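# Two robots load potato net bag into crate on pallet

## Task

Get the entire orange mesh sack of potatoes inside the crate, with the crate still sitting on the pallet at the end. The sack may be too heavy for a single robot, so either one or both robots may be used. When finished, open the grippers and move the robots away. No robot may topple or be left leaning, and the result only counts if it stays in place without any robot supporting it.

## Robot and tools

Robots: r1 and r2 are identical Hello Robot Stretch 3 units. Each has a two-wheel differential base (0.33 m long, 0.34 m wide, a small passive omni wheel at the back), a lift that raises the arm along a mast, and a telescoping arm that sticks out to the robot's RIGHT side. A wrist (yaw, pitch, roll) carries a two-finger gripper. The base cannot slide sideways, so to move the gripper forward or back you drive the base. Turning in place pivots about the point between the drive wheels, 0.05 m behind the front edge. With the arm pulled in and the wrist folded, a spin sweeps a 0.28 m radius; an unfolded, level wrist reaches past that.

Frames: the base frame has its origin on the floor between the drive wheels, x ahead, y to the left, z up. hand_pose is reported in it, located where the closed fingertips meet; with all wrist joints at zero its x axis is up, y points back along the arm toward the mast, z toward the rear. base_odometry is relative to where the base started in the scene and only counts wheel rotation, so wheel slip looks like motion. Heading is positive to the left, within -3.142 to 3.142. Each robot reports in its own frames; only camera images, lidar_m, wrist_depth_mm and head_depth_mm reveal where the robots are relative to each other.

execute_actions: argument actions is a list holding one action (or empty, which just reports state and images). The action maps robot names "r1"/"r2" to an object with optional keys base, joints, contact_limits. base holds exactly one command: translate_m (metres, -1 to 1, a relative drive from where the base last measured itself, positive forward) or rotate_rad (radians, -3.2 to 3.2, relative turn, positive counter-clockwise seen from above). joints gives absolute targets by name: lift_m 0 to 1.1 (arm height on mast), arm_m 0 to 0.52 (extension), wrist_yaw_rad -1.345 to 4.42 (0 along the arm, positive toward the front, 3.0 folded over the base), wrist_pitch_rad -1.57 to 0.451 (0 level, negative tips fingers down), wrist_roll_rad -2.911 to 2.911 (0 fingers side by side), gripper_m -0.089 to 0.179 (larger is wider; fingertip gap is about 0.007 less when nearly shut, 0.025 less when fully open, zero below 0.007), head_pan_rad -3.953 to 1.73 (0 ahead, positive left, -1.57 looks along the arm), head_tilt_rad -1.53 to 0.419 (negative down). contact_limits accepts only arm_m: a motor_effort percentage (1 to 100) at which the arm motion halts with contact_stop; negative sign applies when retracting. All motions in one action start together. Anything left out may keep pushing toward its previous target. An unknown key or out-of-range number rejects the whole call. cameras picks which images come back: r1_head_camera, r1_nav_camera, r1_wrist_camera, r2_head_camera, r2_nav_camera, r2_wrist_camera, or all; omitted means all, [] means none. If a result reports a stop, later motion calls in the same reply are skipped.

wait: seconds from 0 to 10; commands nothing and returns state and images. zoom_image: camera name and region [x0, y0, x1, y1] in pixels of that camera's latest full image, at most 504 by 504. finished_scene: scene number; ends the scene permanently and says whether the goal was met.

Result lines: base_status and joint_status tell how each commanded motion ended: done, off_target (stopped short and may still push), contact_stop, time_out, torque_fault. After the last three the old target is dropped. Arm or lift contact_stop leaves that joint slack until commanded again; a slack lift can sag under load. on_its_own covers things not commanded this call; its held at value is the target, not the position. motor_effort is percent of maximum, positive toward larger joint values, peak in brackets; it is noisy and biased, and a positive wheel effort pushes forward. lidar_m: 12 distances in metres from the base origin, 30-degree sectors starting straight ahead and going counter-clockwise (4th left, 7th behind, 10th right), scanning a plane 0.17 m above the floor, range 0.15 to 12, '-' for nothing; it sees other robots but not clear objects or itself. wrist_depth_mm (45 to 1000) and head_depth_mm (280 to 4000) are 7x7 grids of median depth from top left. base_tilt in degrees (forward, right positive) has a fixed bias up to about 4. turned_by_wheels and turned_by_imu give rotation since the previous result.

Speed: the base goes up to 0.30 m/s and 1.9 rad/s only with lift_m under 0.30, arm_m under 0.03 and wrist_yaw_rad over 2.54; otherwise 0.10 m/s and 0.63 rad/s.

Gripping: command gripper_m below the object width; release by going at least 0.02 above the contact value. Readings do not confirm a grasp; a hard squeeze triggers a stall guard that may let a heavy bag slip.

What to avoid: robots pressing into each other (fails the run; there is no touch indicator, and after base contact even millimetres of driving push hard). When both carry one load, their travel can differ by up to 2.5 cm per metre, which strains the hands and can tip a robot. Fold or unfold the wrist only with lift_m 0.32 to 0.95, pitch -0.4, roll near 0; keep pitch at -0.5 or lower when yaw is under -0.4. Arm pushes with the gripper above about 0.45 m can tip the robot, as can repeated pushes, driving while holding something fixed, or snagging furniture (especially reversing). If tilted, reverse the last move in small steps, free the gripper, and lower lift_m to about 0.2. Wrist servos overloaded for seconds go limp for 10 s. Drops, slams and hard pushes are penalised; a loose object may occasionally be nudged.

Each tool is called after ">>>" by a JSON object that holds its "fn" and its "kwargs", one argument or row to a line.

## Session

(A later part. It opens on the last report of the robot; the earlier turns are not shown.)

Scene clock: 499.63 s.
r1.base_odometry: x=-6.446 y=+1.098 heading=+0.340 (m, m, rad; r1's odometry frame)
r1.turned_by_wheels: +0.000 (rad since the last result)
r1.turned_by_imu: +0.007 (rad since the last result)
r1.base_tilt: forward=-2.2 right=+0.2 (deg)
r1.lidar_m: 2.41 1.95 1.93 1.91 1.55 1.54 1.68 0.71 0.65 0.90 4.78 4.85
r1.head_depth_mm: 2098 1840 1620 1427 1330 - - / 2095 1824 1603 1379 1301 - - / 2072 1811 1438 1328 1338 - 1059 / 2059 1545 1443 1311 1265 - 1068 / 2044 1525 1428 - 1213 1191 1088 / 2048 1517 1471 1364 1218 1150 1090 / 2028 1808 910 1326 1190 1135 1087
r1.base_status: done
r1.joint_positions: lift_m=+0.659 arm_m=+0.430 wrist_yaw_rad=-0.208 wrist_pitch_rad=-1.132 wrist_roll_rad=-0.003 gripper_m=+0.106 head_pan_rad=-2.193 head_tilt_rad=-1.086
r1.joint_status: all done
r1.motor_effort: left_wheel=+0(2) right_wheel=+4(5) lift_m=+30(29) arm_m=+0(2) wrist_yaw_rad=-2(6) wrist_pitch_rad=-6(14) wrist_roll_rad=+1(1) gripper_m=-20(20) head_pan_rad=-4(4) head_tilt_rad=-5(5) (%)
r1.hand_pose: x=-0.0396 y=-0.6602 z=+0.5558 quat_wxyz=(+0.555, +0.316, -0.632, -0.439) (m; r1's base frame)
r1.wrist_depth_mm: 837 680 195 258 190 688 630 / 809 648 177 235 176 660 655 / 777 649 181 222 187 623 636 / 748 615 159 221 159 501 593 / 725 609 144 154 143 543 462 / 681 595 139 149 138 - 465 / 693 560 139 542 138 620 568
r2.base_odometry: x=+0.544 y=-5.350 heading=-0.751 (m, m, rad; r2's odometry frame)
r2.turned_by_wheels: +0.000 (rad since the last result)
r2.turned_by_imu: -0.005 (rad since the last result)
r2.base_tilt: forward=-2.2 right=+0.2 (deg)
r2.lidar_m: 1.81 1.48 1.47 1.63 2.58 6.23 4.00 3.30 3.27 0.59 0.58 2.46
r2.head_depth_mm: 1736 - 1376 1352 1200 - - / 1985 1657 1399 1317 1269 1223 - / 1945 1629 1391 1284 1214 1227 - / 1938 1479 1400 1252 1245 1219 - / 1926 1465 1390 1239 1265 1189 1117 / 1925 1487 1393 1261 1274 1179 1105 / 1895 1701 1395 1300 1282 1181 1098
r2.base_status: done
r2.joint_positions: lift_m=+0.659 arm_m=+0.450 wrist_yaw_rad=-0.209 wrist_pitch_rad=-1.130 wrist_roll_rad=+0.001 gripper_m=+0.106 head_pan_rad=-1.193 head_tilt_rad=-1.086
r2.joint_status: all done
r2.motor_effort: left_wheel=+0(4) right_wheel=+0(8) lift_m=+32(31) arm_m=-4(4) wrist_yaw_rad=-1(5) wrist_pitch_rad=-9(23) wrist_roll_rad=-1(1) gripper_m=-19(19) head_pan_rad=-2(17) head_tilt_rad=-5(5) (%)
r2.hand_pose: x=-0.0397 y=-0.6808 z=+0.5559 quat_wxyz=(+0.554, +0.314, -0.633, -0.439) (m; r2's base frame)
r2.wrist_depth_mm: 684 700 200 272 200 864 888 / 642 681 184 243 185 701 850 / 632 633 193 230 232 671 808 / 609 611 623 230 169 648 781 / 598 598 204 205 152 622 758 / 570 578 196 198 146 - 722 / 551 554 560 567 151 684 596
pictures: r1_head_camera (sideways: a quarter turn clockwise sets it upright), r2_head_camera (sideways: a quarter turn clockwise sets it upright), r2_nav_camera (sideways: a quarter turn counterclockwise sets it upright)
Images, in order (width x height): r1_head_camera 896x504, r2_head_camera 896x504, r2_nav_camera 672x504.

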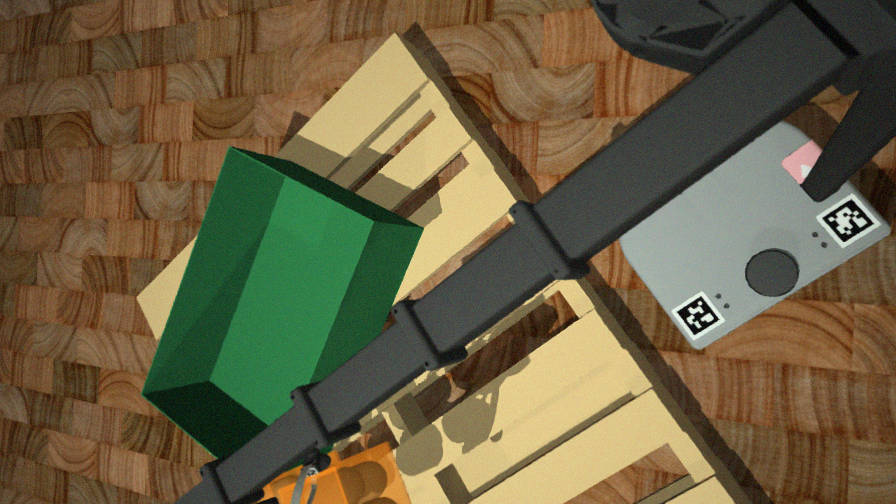

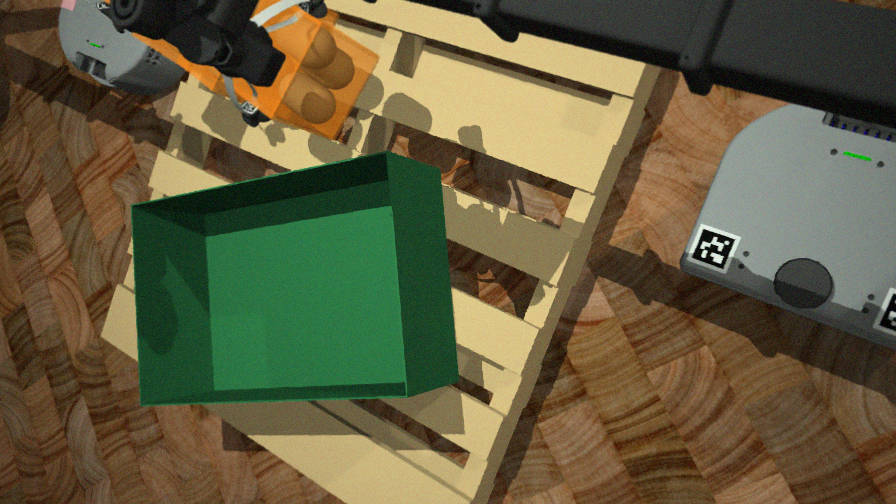

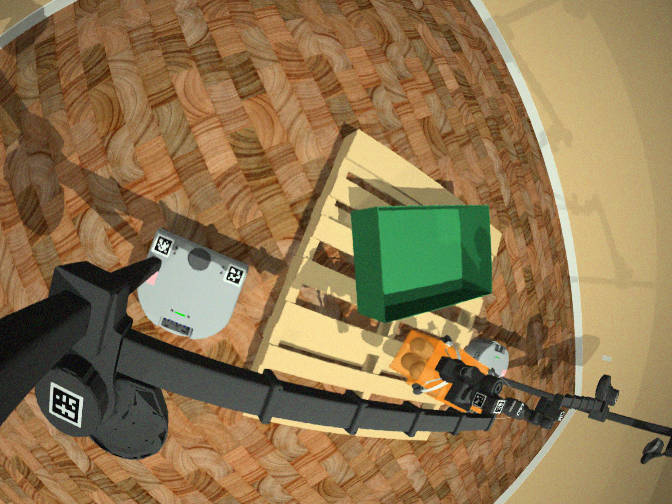

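>>> {"fn": "execute_actions", "kwargs": {
  "actions": [
    {"r1": {"base": {"translate_m": -0.19}, "joints": {"wrist_yaw_rad": 0.0, "arm_m": 0.43}}, "r2": {"base": {"translate_m": 0.09}, "joints": {"wrist_yaw_rad": 0.0, "arm_m": 0.44}}}
  ],
  "cameras": ["r2_head_camera", "r1_wrist_camera", "r2_wrist_camera"]
}}

Scene clock: 544.27 s.
r1.base_odometry: x=-6.625 y=+1.034 heading=+0.340 (m, m, rad; r1's odometry frame)
r1.turned_by_wheels: +0.000 (rad since the last result)
r1.turned_by_imu: -0.006 (rad since the last result)
r1.base_tilt: forward=-2.2 right=+0.1 (deg)
r1.lidar_m: 2.57 2.07 2.05 1.74 1.40 1.38 1.51 2.31 0.54 0.65 4.54 5.26
r1.head_depth_mm: 2115 1810 1610 1442 1326 - - / 2091 1817 1601 1391 1307 - - / 2072 1792 1594 1336 1342 - 1060 / 2051 1787 1372 1315 1264 - 1070 / 2053 1770 1402 - 1241 1193 1092 / 2028 1599 1476 1321 1212 1165 1085 / 2004 1810 1369 1300 1171 1131 1081
r1.base_status: done
r1.joint_positions: lift_m=+0.659 arm_m=+0.430 wrist_yaw_rad=+0.005 wrist_pitch_rad=-1.124 wrist_roll_rad=-0.006 gripper_m=+0.106 head_pan_rad=-2.193 head_tilt_rad=-1.087
r1.joint_status: all done
r1.motor_effort: left_wheel=+3(12) right_wheel=-5(15) lift_m=+30(29) arm_m=+1(1) wrist_yaw_rad=-5(27) wrist_pitch_rad=-8(9) wrist_roll_rad=+3(11) gripper_m=-20(22) head_pan_rad=-3(3) head_tilt_rad=-5(4) (%)
r1.hand_pose: x=-0.0212 y=-0.6641 z=+0.5565 quat_wxyz=(+0.601, +0.379, -0.595, -0.375) (m; r1's base frame)
r1.wrist_depth_mm: 707 703 197 260 193 638 512 / 673 676 179 240 179 667 531 / 641 658 182 226 194 630 566 / 625 639 157 229 232 599 596 / 604 709 145 156 144 595 583 / 598 634 140 151 139 - 545 / 669 569 139 549 136 497 428
r2.base_odometry: x=+0.610 y=-5.412 heading=-0.750 (m, m, rad; r2's odometry frame)
r2.turned_by_wheels: +0.000 (rad since the last result)
r2.turned_by_imu: -0.003 (rad since the last result)
r2.base_tilt: forward=-2.2 right=+0.1 (deg)
r2.lidar_m: 1.74 1.43 1.42 1.57 2.47 6.35 4.09 3.37 3.33 0.55 0.54 2.38
r2.head_depth_mm: 1705 - 1393 1349 1298 - - / 1961 1597 1126 1308 1196 1219 - / 1956 1469 1389 1244 1221 1225 - / 1954 1479 1403 1244 1252 1222 - / 1937 1464 1388 1271 1259 1203 1119 / 1908 1707 1403 1311 1274 1189 1102 / 1877 1696 1537 1269 1289 1175 1101
r2.base_status: done
r2.joint_positions: lift_m=+0.659 arm_m=+0.441 wrist_yaw_rad=+0.005 wrist_pitch_rad=-1.124 wrist_roll_rad=+0.000 gripper_m=+0.106 head_pan_rad=-1.193 head_tilt_rad=-1.086
r2.joint_status: all done
r2.motor_effort: left_wheel=+4(10) right_wheel=-6(24) lift_m=+31(31) arm_m=-10(12) wrist_yaw_rad=-4(21) wrist_pitch_rad=-11(15) wrist_roll_rad=+0(10) gripper_m=-20(22) head_pan_rad=-2(2) head_tilt_rad=-5(5) (%)
r2.hand_pose: x=-0.0211 y=-0.6748 z=+0.5565 quat_wxyz=(+0.600, +0.378, -0.597, -0.376) (m; r2's base frame)
r2.wrist_depth_mm: 600 673 203 273 204 737 883 / 660 668 186 247 187 701 705 / 639 644 193 233 650 674 683 / 618 614 618 239 174 654 654 / 591 606 205 206 152 742 634 / 527 581 197 197 146 - 606 / 535 562 565 561 148 587 595
pictures: r1_wrist_camera, r2_head_camera (sideways: a quarter turn clockwise sets it upright), r2_wrist_camera
Images, in order (width x height): r1_wrist_camera 644x364, r2_head_camera 896x504, r2_wrist_camera 644x364.

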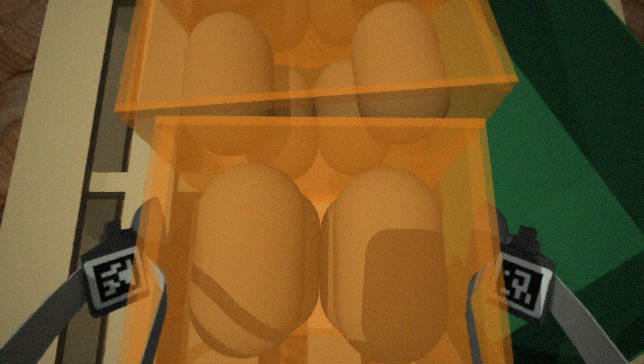

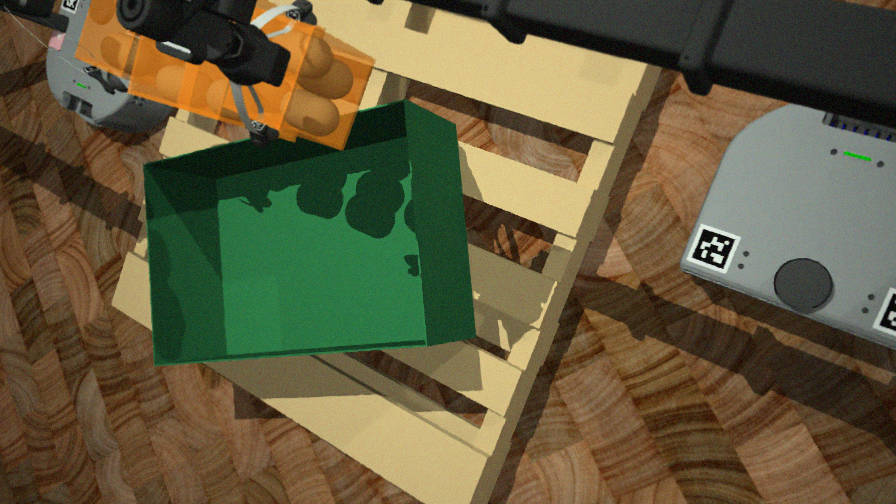

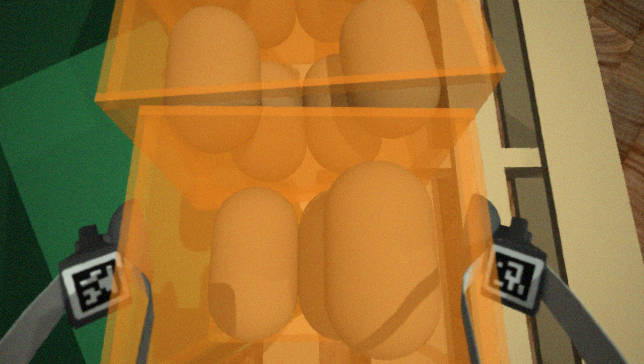

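>>> {"fn": "execute_actions", "kwargs": {
  "actions": [
    {"r1": {"base": {"translate_m": -0.105}, "joints": {"wrist_yaw_rad": 0.22, "arm_m": 0.45}}, "r2": {"joints": {"wrist_yaw_rad": 0.22, "arm_m": 0.44}}}
  ],
  "cameras": ["r1_wrist_camera", "r2_wrist_camera"]
}}

>>> {"fn": "execute_actions", "kwargs": {
  "actions": [
    {"r1": {"base": {"translate_m": -0.10}, "joints": {"wrist_yaw_rad": 0.44, "arm_m": 0.49}}, "r2": {"joints": {"wrist_yaw_rad": 0.44, "arm_m": 0.44}}}
  ],
  "cameras": ["r2_head_camera", "r1_wrist_camera", "r2_wrist_camera"]
}}

Scene clock: 562.77 s.
r1.base_odometry: x=-6.724 y=+0.999 heading=+0.341 (m, m, rad; r1's odometry frame)
r1.turned_by_wheels: +0.000 (rad since the last result)
r1.turned_by_imu: +0.003 (rad since the last result)
r1.base_tilt: forward=-2.3 right=+0.2 (deg)
r1.lidar_m: 2.65 2.13 2.12 1.63 1.32 1.30 1.42 2.18 0.50 0.53 4.43 5.40
r1.head_depth_mm: 2082 1811 1614 1433 1328 - - / 2102 1801 1599 1428 1309 - - / 2094 1808 1584 1306 1328 - 1067 / 2082 1806 1563 1367 1262 - 1065 / 2054 1782 1372 - 1192 1197 1091 / 2012 1782 1369 1229 1209 1166 1085 / 2026 1800 1382 1255 1228 1112 1082
r1.base_status: done
r1.joint_positions: lift_m=+0.659 arm_m=+0.450 wrist_yaw_rad=+0.225 wrist_pitch_rad=-1.128 wrist_roll_rad=-0.006 gripper_m=+0.106 head_pan_rad=-2.193 head_tilt_rad=-1.087
r1.joint_status: all done
r1.motor_effort: left_wheel=+5(5) right_wheel=-10(11) lift_m=+30(30) arm_m=+0(3) wrist_yaw_rad=-5(17) wrist_pitch_rad=-7(8) wrist_roll_rad=+3(7) gripper_m=-19(20) head_pan_rad=-4(4) head_tilt_rad=-4(5) (%)
r1.hand_pose: x=-0.0020 y=-0.6809 z=+0.5562 quat_wxyz=(+0.638, +0.444, -0.549, -0.308) (m; r1's base frame)
r1.wrist_depth_mm: 699 688 197 260 193 620 691 / 676 674 181 241 179 648 504 / 656 659 182 224 192 613 494 / 639 645 158 230 231 601 505 / 705 605 145 155 144 601 529 / 681 577 140 151 139 - 547 / 561 655 139 543 137 545 499
r2.base_odometry: x=+0.610 y=-5.412 heading=-0.750 (m, m, rad; r2's odometry frame)
r2.turned_by_wheels: +0.000 (rad since the last result)
r2.turned_by_imu: +0.001 (rad since the last result)
r2.base_tilt: forward=-2.1 right=+0.1 (deg)
r2.lidar_m: 1.74 1.43 1.42 1.57 2.48 6.32 4.10 3.35 3.34 0.55 0.54 2.39
r2.head_depth_mm: 1729 - 1416 1352 1300 - - / 1700 1030 980 1309 1198 1225 - / 1960 1460 1391 1250 1219 1227 - / 1937 1486 1402 1242 1249 1231 - / 1926 1454 1391 1266 1252 1201 1117 / 1919 1700 1398 1309 1276 1183 1107 / 1892 1705 1521 1279 1278 1182 1105
r2.base_status: not commanded
r2.joint_positions: lift_m=+0.659 arm_m=+0.441 wrist_yaw_rad=+0.225 wrist_pitch_rad=-1.126 wrist_roll_rad=-0.001 gripper_m=+0.106 head_pan_rad=-1.193 head_tilt_rad=-1.086
r2.joint_status: all done
r2.motor_effort: left_wheel=+7(6) right_wheel=-10(10) lift_m=+32(31) arm_m=-9(11) wrist_yaw_rad=-4(11) wrist_pitch_rad=-10(11) wrist_roll_rad=+0(6) gripper_m=-20(20) head_pan_rad=-2(2) head_tilt_rad=-5(5) (%)
r2.hand_pose: x=-0.0019 y=-0.6719 z=+0.5563 quat_wxyz=(+0.637, +0.443, -0.551, -0.308) (m; r2's base frame)
r2.wrist_depth_mm: 640 677 206 274 205 731 739 / 647 655 187 247 189 814 704 / 610 647 192 233 655 677 684 / 566 614 619 238 174 650 654 / 515 601 205 206 153 626 638 / 464 574 197 198 146 - 603 / 498 560 560 557 148 589 592
pictures: r1_wrist_camera, r2_wrist_camera
Images, in order (width x height): r1_wrist_camera 644x364, r2_wrist_camera 644x364.

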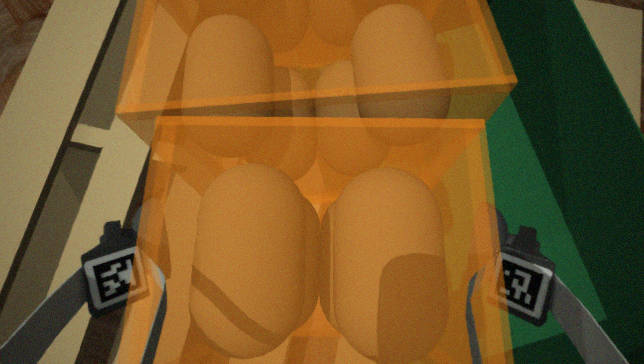

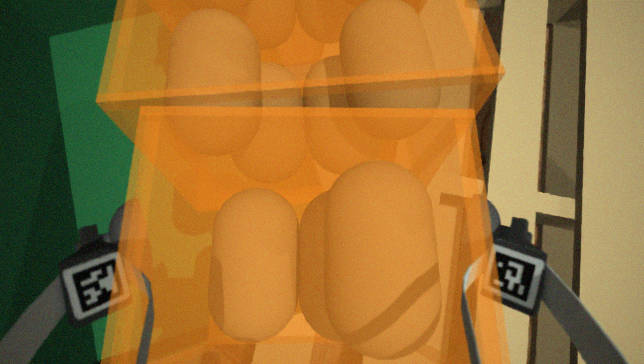

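Scene clock: 564.83 s.
r1.base_odometry: x=-6.818 y=+0.966 heading=+0.341 (m, m, rad; r1's odometry frame)
r1.turned_by_wheels: +0.001 (rad since the last result)
r1.turned_by_imu: +0.002 (rad since the last result)
r1.base_tilt: forward=-2.2 right=+0.1 (deg)
r1.lidar_m: 2.72 2.20 2.18 1.53 1.23 1.22 1.34 2.05 0.54 0.48 4.33 5.56
r1.head_depth_mm: 2091 1822 1615 1445 1332 - - / 2084 1822 1608 1441 1306 - - / 2095 1825 1605 1436 1337 - 1064 / 2069 1793 1606 1305 1259 - 1070 / 2060 1792 1380 - 1215 1199 1089 / 2031 1796 1362 1248 1191 1171 1084 / 2032 1818 1380 1295 1192 1129 1079
r1.base_status: done
r1.joint_positions: lift_m=+0.659 arm_m=+0.490 wrist_yaw_rad=+0.445 wrist_pitch_rad=-1.127 wrist_roll_rad=-0.007 gripper_m=+0.106 head_pan_rad=-2.193 head_tilt_rad=-1.087
r1.joint_status: all done
r1.motor_effort: left_wheel=+7(7) right_wheel=-15(16) lift_m=+30(29) arm_m=+1(0) wrist_yaw_rad=-5(16) wrist_pitch_rad=-6(7) wrist_roll_rad=+3(6) gripper_m=-20(20) head_pan_rad=-3(4) head_tilt_rad=-5(5) (%)
r1.hand_pose: x=+0.0164 y=-0.7146 z=+0.5562 quat_wxyz=(+0.668, +0.501, -0.497, -0.235) (m; r1's base frame)
r1.wrist_depth_mm: 716 708 214 258 197 547 820 / 674 659 182 244 181 597 662 / 720 668 182 226 191 596 630 / 632 631 157 229 230 597 468 / 615 722 145 155 144 570 479 / 694 706 139 151 139 - 434 / 566 666 139 508 135 550 464
r2.base_odometry: x=+0.610 y=-5.412 heading=-0.750 (m, m, rad; r2's odometry frame)
r2.turned_by_wheels: +0.000 (rad since the last result)
r2.turned_by_imu: +0.001 (rad since the last result)
r2.base_tilt: forward=-2.1 right=+0.1 (deg)
r2.lidar_m: 1.74 1.43 1.42 1.57 2.47 6.30 4.11 3.36 3.33 0.55 0.54 2.39
r2.head_depth_mm: 1959 - 1455 1362 1295 - - / 1676 1029 967 1314 1197 1215 - / 1701 1090 1397 1250 1216 1220 - / 1948 1472 1398 1250 1253 1221 - / 1925 1461 1398 1269 1255 1192 1114 / 1928 1696 1415 1309 1266 1188 1109 / 1910 1691 1522 1276 1278 1174 1096
r2.base_status: not commanded
r2.joint_positions: lift_m=+0.659 arm_m=+0.441 wrist_yaw_rad=+0.446 wrist_pitch_rad=-1.125 wrist_roll_rad=-0.001 gripper_m=+0.106 head_pan_rad=-1.193 head_tilt_rad=-1.086
r2.joint_status: all done
r2.motor_effort: left_wheel=+9(9) right_wheel=-16(14) lift_m=+31(32) arm_m=-8(10) wrist_yaw_rad=-4(10) wrist_pitch_rad=-11(11) wrist_roll_rad=+1(5) gripper_m=-19(21) head_pan_rad=-2(2) head_tilt_rad=-5(5) (%)
r2.hand_pose: x=+0.0167 y=-0.6658 z=+0.5564 quat_wxyz=(+0.667, +0.500, -0.499, -0.236) (m; r2's base frame)
r2.wrist_depth_mm: 544 685 212 273 207 741 750 / 528 659 189 249 189 709 713 / 494 634 191 234 241 688 680 / 478 619 612 238 177 652 658 / 457 606 206 205 153 628 630 / 429 578 196 197 146 - 611 / 549 559 559 565 148 580 594
pictures: r1_wrist_camera, r2_head_camera (sideways: a quarter turn clockwise sets it upright), r2_wrist_camera
Images, in order (width x height): r1_wrist_camera 644x364, r2_head_camera 896x504, r2_wrist_camera 644x364.

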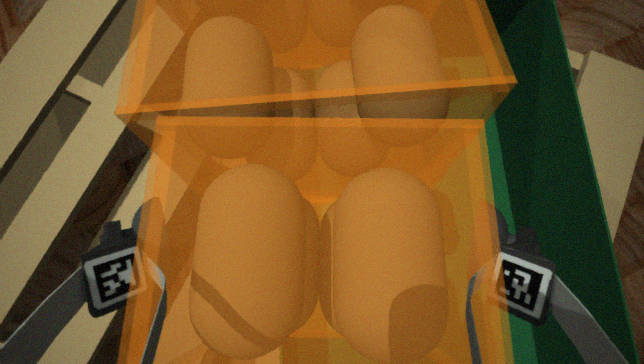

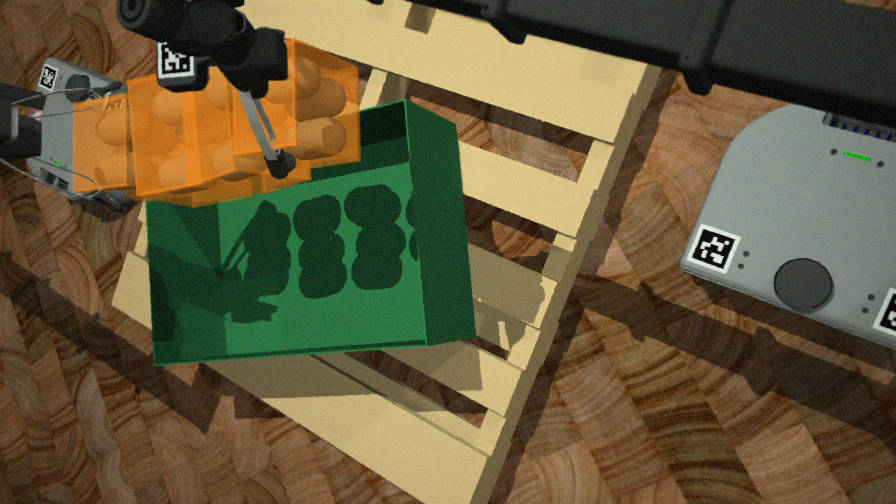

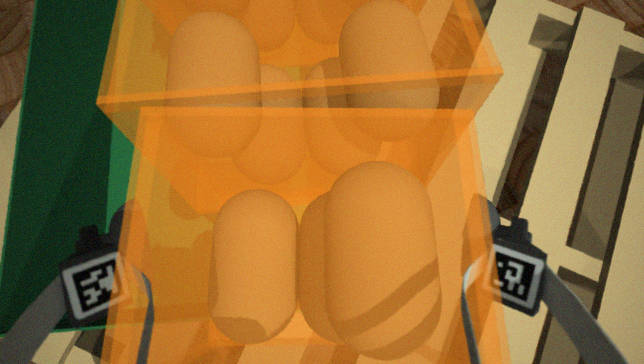

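>>> {"fn": "execute_actions", "kwargs": {
  "actions": [
    {"r1": {"base": {"translate_m": -0.18}, "joints": {"arm_m": 0.51, "head_pan_rad": -1.57}}, "r2": {"base": {"translate_m": 0.18}, "joints": {"arm_m": 0.425, "head_pan_rad": -1.4}}}
  ],
  "cameras": ["r2_head_camera", "r1_head_camera", "r1_wrist_camera", "r2_wrist_camera"]
}}

Scene clock: 571.97 s.
r1.base_odometry: x=-6.988 y=+0.906 heading=+0.342 (m, m, rad; r1's odometry frame)
r1.turned_by_wheels: +0.001 (rad since the last result)
r1.turned_by_imu: +0.004 (rad since the last result)
r1.base_tilt: forward=-2.1 right=+0.3 (deg)
r1.lidar_m: 2.85 2.31 2.29 1.36 1.10 1.08 1.19 1.82 0.67 0.49 0.50 5.82
r1.head_depth_mm: 2133 1827 1612 1456 1305 1197 1129 / 2107 1825 1621 1443 - - - / 2178 1604 1356 1261 1223 - - / 2111 1035 1376 1273 1250 - - / 2024 1054 1405 1297 1249 1184 1089 / 1693 1379 1419 1341 1237 1173 1082 / 2038 1768 1431 1353 1203 1176 1086
r1.base_status: done
r1.joint_positions: lift_m=+0.659 arm_m=+0.510 wrist_yaw_rad=+0.445 wrist_pitch_rad=-1.127 wrist_roll_rad=-0.007 gripper_m=+0.106 head_pan_rad=-1.577 head_tilt_rad=-1.087
r1.joint_status: all done
r1.motor_effort: left_wheel=+6(7) right_wheel=-13(21) lift_m=+29(30) arm_m=+0(1) wrist_yaw_rad=-6(6) wrist_pitch_rad=-7(7) wrist_roll_rad=+3(3) gripper_m=-20(20) head_pan_rad=+4(42) head_tilt_rad=-5(5) (%)
r1.hand_pose: x=+0.0164 y=-0.7346 z=+0.5562 quat_wxyz=(+0.668, +0.501, -0.497, -0.235) (m; r1's base frame)
r1.wrist_depth_mm: 703 722 215 263 195 825 819 / 684 656 181 242 181 654 783 / 648 645 182 224 190 641 786 / 617 602 159 230 231 621 751 / 614 593 145 156 145 708 711 / 700 479 139 149 139 - 693 / 563 479 138 488 137 661 663
r2.base_odometry: x=+0.742 y=-5.534 heading=-0.749 (m, m, rad; r2's odometry frame)
r2.turned_by_wheels: +0.001 (rad since the last result)
r2.turned_by_imu: -0.001 (rad since the last result)
r2.base_tilt: forward=-2.2 right=+0.1 (deg)
r2.lidar_m: 1.60 1.31 1.30 1.43 2.27 6.48 4.24 3.47 0.62 0.47 0.51 2.25
r2.head_depth_mm: 2001 1760 1527 1381 - - - / 2012 - 1334 1239 1221 - - / 1939 - 1346 1295 1265 1222 - / 1649 1021 1362 1272 1257 1216 - / 1759 1427 1391 1258 1250 1196 1107 / 1905 1681 1379 1294 1254 1195 1101 / 1885 1689 1524 1350 1248 1183 1097
r2.base_status: done
r2.joint_positions: lift_m=+0.659 arm_m=+0.426 wrist_yaw_rad=+0.446 wrist_pitch_rad=-1.125 wrist_roll_rad=-0.001 gripper_m=+0.106 head_pan_rad=-1.393 head_tilt_rad=-1.086
r2.joint_status: all done
r2.motor_effort: left_wheel=+9(15) right_wheel=-16(19) lift_m=+32(31) arm_m=-9(8) wrist_yaw_rad=-4(4) wrist_pitch_rad=-11(11) wrist_roll_rad=+1(1) gripper_m=-19(20) head_pan_rad=-2(15) head_tilt_rad=-5(5) (%)
r2.hand_pose: x=+0.0166 y=-0.6508 z=+0.5564 quat_wxyz=(+0.667, +0.500, -0.499, -0.236) (m; r2's base frame)
r2.wrist_depth_mm: 843 841 218 272 208 750 750 / 807 804 189 250 189 701 714 / 775 645 190 234 241 682 684 / 741 615 541 238 251 659 661 / 605 476 206 205 153 628 644 / 576 457 197 197 146 - 618 / 563 567 488 440 147 476 588
pictures: r1_head_camera (sideways: a quarter turn clockwise sets it upright), r1_wrist_camera, r2_head_camera (sideways: a quarter turn clockwise sets it upright), r2_wrist_camera
Images, in order (width x height): r1_head_camera 896x504, r1_wrist_camera 644x364, r2_head_camera 896x504, r2_wrist_camera 644x364.

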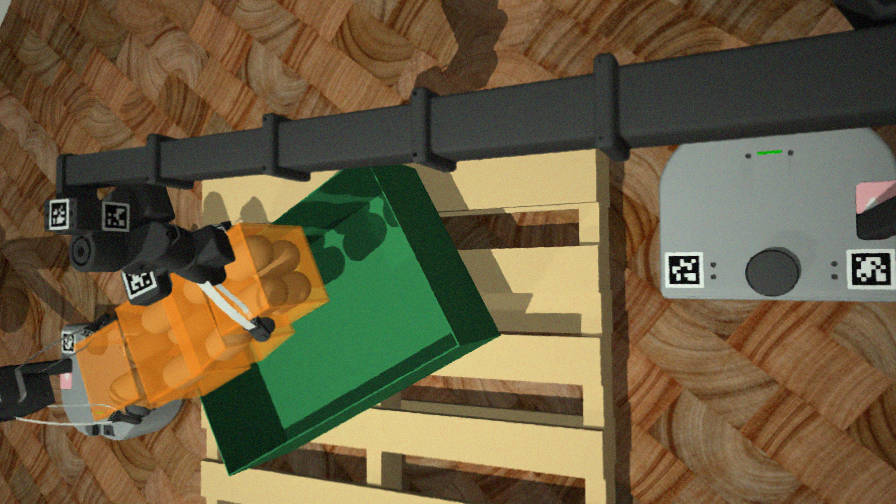

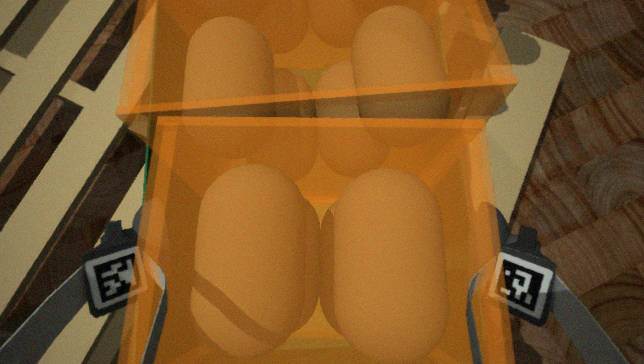

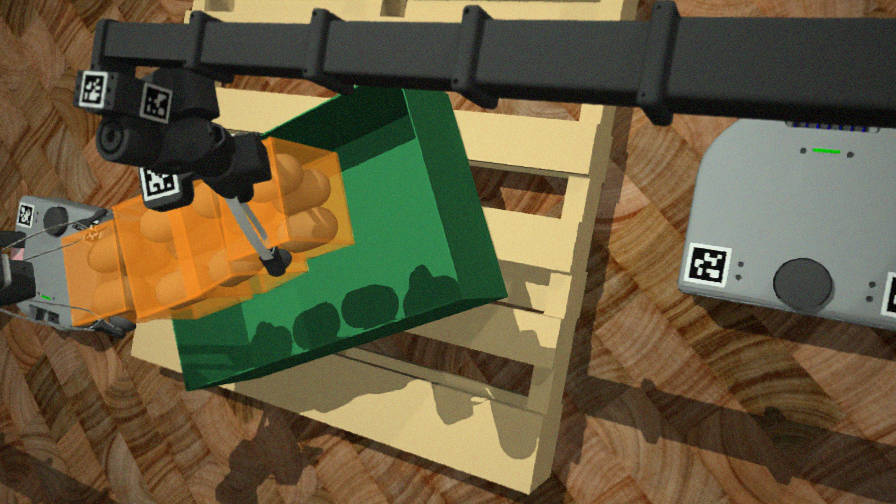

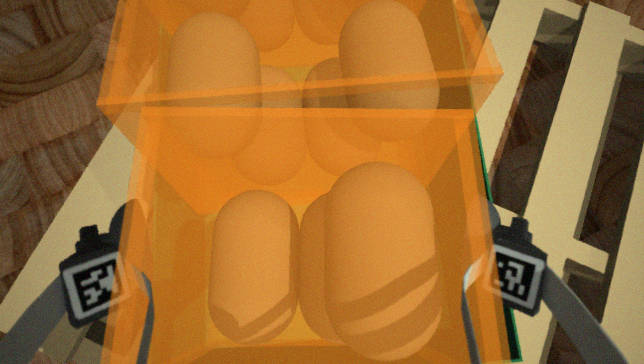

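>>> {"fn": "execute_actions", "kwargs": {
  "actions": [
    {"r1": {"base": {"translate_m": 0.025}, "joints": {"lift_m": 0.45}}, "r2": {"base": {"translate_m": -0.025}, "joints": {"lift_m": 0.45}}}
  ],
  "cameras": ["r2_head_camera", "r1_head_camera", "r1_wrist_camera", "r2_wrist_camera"]
}}

Scene clock: 593.00 s.
r1.base_odometry: x=-6.964 y=+0.914 heading=+0.342 (m, m, rad; r1's odometry frame)
r1.turned_by_wheels: +0.001 (rad since the last result)
r1.turned_by_imu: +0.002 (rad since the last result)
r1.base_tilt: forward=-2.1 right=+0.2 (deg)
r1.lidar_m: 2.84 2.29 2.27 1.38 1.11 1.10 1.20 1.86 0.65 0.49 0.59 5.78
r1.head_depth_mm: 2089 1829 1625 1450 1306 1197 - / 2080 1821 1592 1448 1269 1199 - / 2076 1811 1406 1286 1278 - - / 2078 1839 1361 1263 1240 - - / 2035 1426 1262 1290 1234 1181 1086 / 1089 1408 1397 1356 1239 1179 1091 / 1975 1783 1439 1334 1222 1179 1086
r1.base_status: done
r1.joint_positions: lift_m=+0.450 arm_m=+0.510 wrist_yaw_rad=+0.445 wrist_pitch_rad=-1.127 wrist_roll_rad=-0.007 gripper_m=+0.106 head_pan_rad=-1.577 head_tilt_rad=-1.087
r1.joint_status: all done
r1.motor_effort: left_wheel=+6(9) right_wheel=-14(14) lift_m=+23(26) arm_m=+0(0) wrist_yaw_rad=-5(6) wrist_pitch_rad=-7(7) wrist_roll_rad=+3(3) gripper_m=-20(20) head_pan_rad=+4(4) head_tilt_rad=-4(5) (%)
r1.hand_pose: x=+0.0164 y=-0.7346 z=+0.3467 quat_wxyz=(+0.668, +0.501, -0.497, -0.235) (m; r1's base frame)
r1.wrist_depth_mm: 257 375 214 261 195 333 248 / 252 367 181 245 182 340 239 / 251 361 180 225 190 342 231 / 248 359 159 230 229 353 233 / 243 328 145 155 145 333 235 / 232 368 140 150 138 - 226 / 253 339 138 354 136 358 227
r2.base_odometry: x=+0.723 y=-5.517 heading=-0.749 (m, m, rad; r2's odometry frame)
r2.turned_by_wheels: +0.001 (rad since the last result)
r2.turned_by_imu: +0.002 (rad since the last result)
r2.base_tilt: forward=-2.2 right=+0.1 (deg)
r2.lidar_m: 1.62 1.33 1.32 1.46 2.29 6.42 4.23 3.46 0.63 0.48 0.47 2.27
r2.head_depth_mm: 1989 1672 1485 1330 1222 1204 1137 / 1962 1653 1557 1330 1211 1207 1126 / 1907 1591 1348 1250 1231 1233 - / 1680 1348 1192 1222 1250 1226 - / 1031 1418 1388 1253 1259 1196 1105 / 1926 1650 1380 1325 1256 1186 1101 / 1906 1702 1527 1270 1253 1177 1103
r2.base_status: done
r2.joint_positions: lift_m=+0.450 arm_m=+0.426 wrist_yaw_rad=+0.446 wrist_pitch_rad=-1.125 wrist_roll_rad=-0.001 gripper_m=+0.106 head_pan_rad=-1.393 head_tilt_rad=-1.086
r2.joint_status: all done
r2.motor_effort: left_wheel=+8(10) right_wheel=-14(24) lift_m=+22(29) arm_m=-9(9) wrist_yaw_rad=-3(4) wrist_pitch_rad=-11(11) wrist_roll_rad=+1(1) gripper_m=-20(19) head_pan_rad=-2(2) head_tilt_rad=-5(5) (%)
r2.hand_pose: x=+0.0166 y=-0.6507 z=+0.3469 quat_wxyz=(+0.667, +0.500, -0.499, -0.236) (m; r2's base frame)
r2.wrist_depth_mm: 293 441 218 273 209 330 479 / 289 403 189 250 189 337 266 / 285 393 191 235 240 345 247 / 281 394 400 238 248 346 238 / 275 388 206 205 153 310 241 / - 372 197 198 146 - 235 / 282 359 359 361 147 352 234
pictures: r1_head_camera (sideways: a quarter turn clockwise sets it upright), r1_wrist_camera, r2_head_camera (sideways: a quarter turn clockwise sets it upright), r2_wrist_camera
Images, in order (width x height): r1_head_camera 896x504, r1_wrist_camera 644x364, r2_head_camera 896x504, r2_wrist_camera 644x364.

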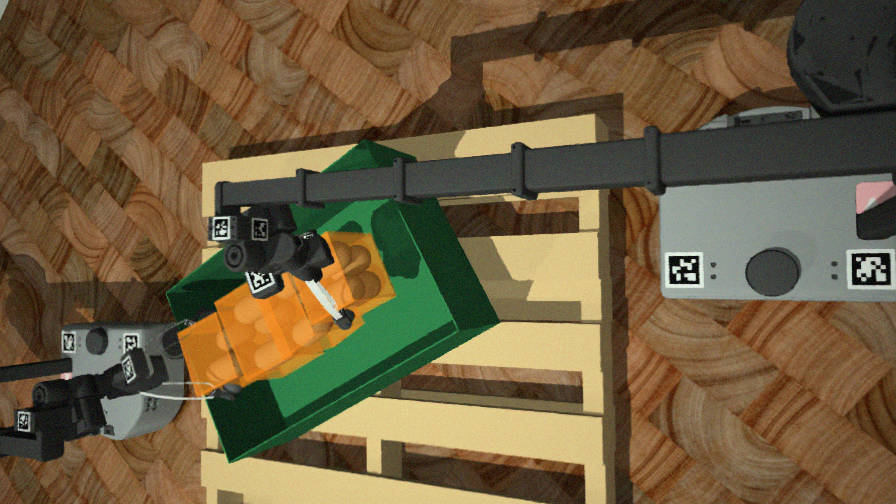

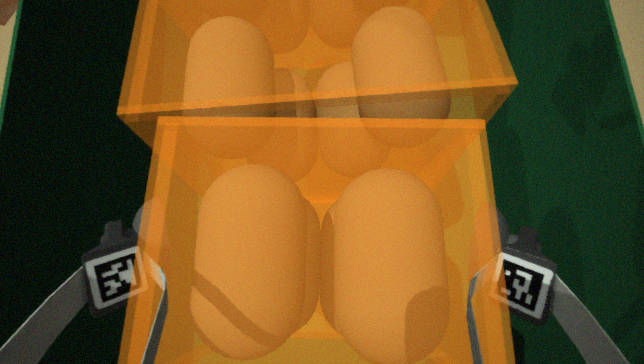

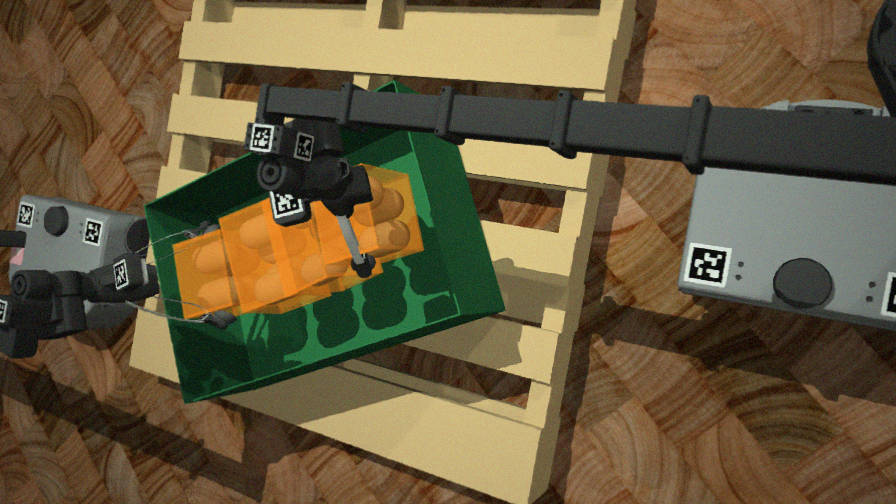

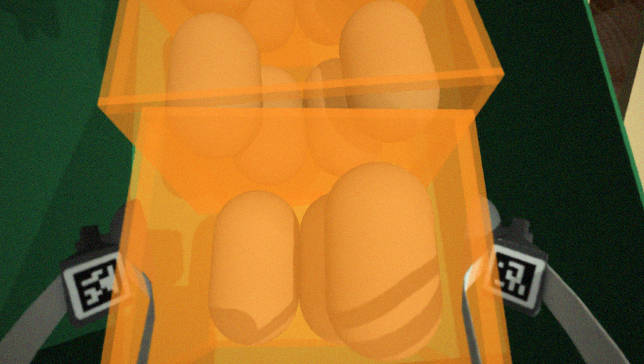

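>>> {"fn": "execute_actions", "kwargs": {
  "actions": [
    {"r1": {"joints": {"lift_m": 0.338}}, "r2": {"joints": {"lift_m": 0.338}}}
  ],
  "cameras": ["r2_head_camera", "r1_wrist_camera", "r2_wrist_camera"]
}}

Scene clock: 599.57 s.
r1.base_odometry: x=-6.964 y=+0.914 heading=+0.342 (m, m, rad; r1's odometry frame)
r1.turned_by_wheels: +0.000 (rad since the last result)
r1.turned_by_imu: +0.001 (rad since the last result)
r1.base_tilt: forward=-2.2 right=+0.0 (deg)
r1.lidar_m: 2.84 2.29 2.27 1.38 1.11 1.10 1.21 1.85 0.65 0.49 0.59 5.82
r1.head_depth_mm: 2112 1815 1611 1441 1311 1195 1128 / 2083 1808 1612 1440 1269 1210 - / 2069 1809 1449 1279 1222 - - / 2056 1794 1361 1255 1244 - - / 2045 1504 1343 1261 1241 1175 1088 / 1613 1351 1400 1360 1230 1181 1089 / 2023 1780 1465 1328 1217 1174 1079
r1.base_status: not commanded
r1.joint_positions: lift_m=+0.338 arm_m=+0.510 wrist_yaw_rad=+0.445 wrist_pitch_rad=-1.138 wrist_roll_rad=-0.007 gripper_m=+0.106 head_pan_rad=-1.577 head_tilt_rad=-1.087
r1.joint_status: all done
r1.motor_effort: left_wheel=+4(6) right_wheel=-7(14) lift_m=+20(22) arm_m=+0(0) wrist_yaw_rad=-4(6) wrist_pitch_rad=-4(7) wrist_roll_rad=+3(3) gripper_m=-20(19) head_pan_rad=+4(4) head_tilt_rad=-5(5) (%)
r1.hand_pose: x=+0.0152 y=-0.7324 z=+0.2339 quat_wxyz=(+0.667, +0.504, -0.494, -0.239) (m; r1's base frame)
r1.wrist_depth_mm: 255 306 186 254 182 302 224 / 252 297 173 230 173 293 227 / 249 289 178 220 193 284 231 / 249 278 155 231 162 274 233 / 248 272 145 154 144 269 234 / 233 259 140 150 138 - 225 / 254 254 140 249 137 251 227
r2.base_odometry: x=+0.723 y=-5.517 heading=-0.749 (m, m, rad; r2's odometry frame)
r2.turned_by_wheels: +0.000 (rad since the last result)
r2.turned_by_imu: +0.000 (rad since the last result)
r2.base_tilt: forward=-2.2 right=+0.1 (deg)
r2.lidar_m: 1.62 1.33 1.32 1.46 2.30 6.44 4.23 3.45 0.64 0.48 0.47 2.27
r2.head_depth_mm: 1999 1669 1458 1326 1240 1221 1131 / 1966 1645 1475 1372 1273 1209 1135 / 1906 1585 1415 1249 1239 1234 - / 1676 1447 1301 1224 1255 1225 - / 1124 1418 1375 1249 1257 1202 1112 / 1912 1646 1375 1336 1252 1189 1105 / 1909 1684 1527 1275 1247 1183 1094
r2.base_status: not commanded
r2.joint_positions: lift_m=+0.338 arm_m=+0.426 wrist_yaw_rad=+0.444 wrist_pitch_rad=-1.132 wrist_roll_rad=-0.001 gripper_m=+0.106 head_pan_rad=-1.393 head_tilt_rad=-1.086
r2.joint_status: all done
r2.motor_effort: left_wheel=+6(7) right_wheel=-10(14) lift_m=+19(22) arm_m=-8(9) wrist_yaw_rad=-3(4) wrist_pitch_rad=-8(11) wrist_roll_rad=+1(1) gripper_m=-19(19) head_pan_rad=-2(2) head_tilt_rad=-5(5) (%)
r2.hand_pose: x=+0.0158 y=-0.6492 z=+0.2345 quat_wxyz=(+0.666, +0.502, -0.498, -0.238) (m; r2's base frame)
r2.wrist_depth_mm: 294 316 194 265 194 322 228 / 290 302 181 239 183 310 232 / 286 291 190 231 297 301 234 / 276 283 283 241 171 293 238 / 268 274 205 205 153 285 241 / 260 265 196 198 146 - 234 / 254 256 256 257 149 263 229
pictures: r1_wrist_camera, r2_head_camera (sideways: a quarter turn clockwise sets it upright), r2_wrist_camera
Images, in order (width x height): r1_wrist_camera 644x364, r2_head_camera 896x504, r2_wrist_camera 644x364.

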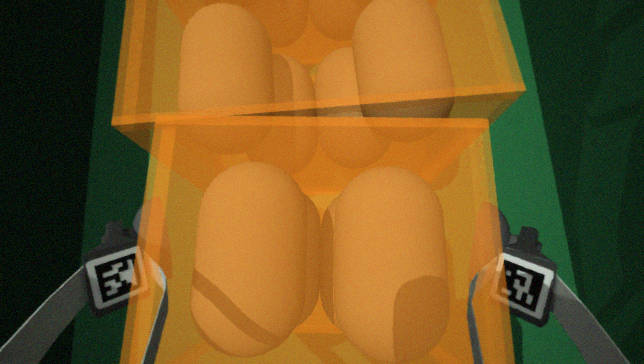

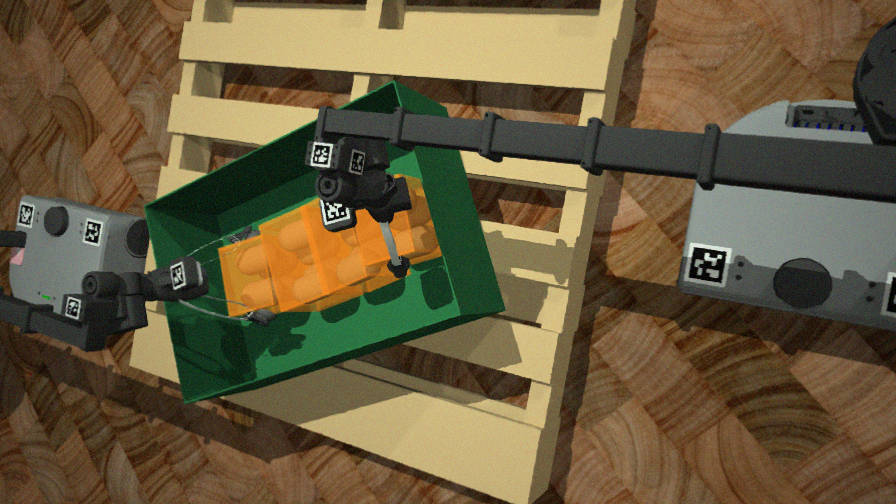

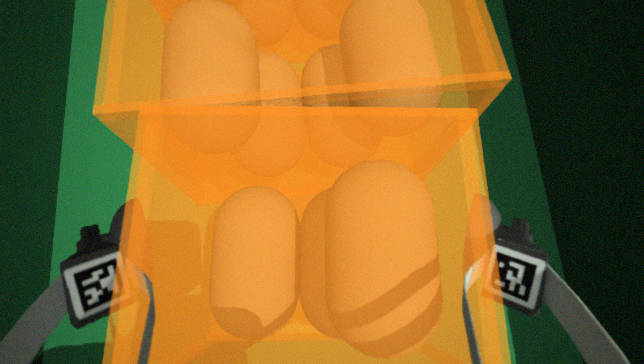

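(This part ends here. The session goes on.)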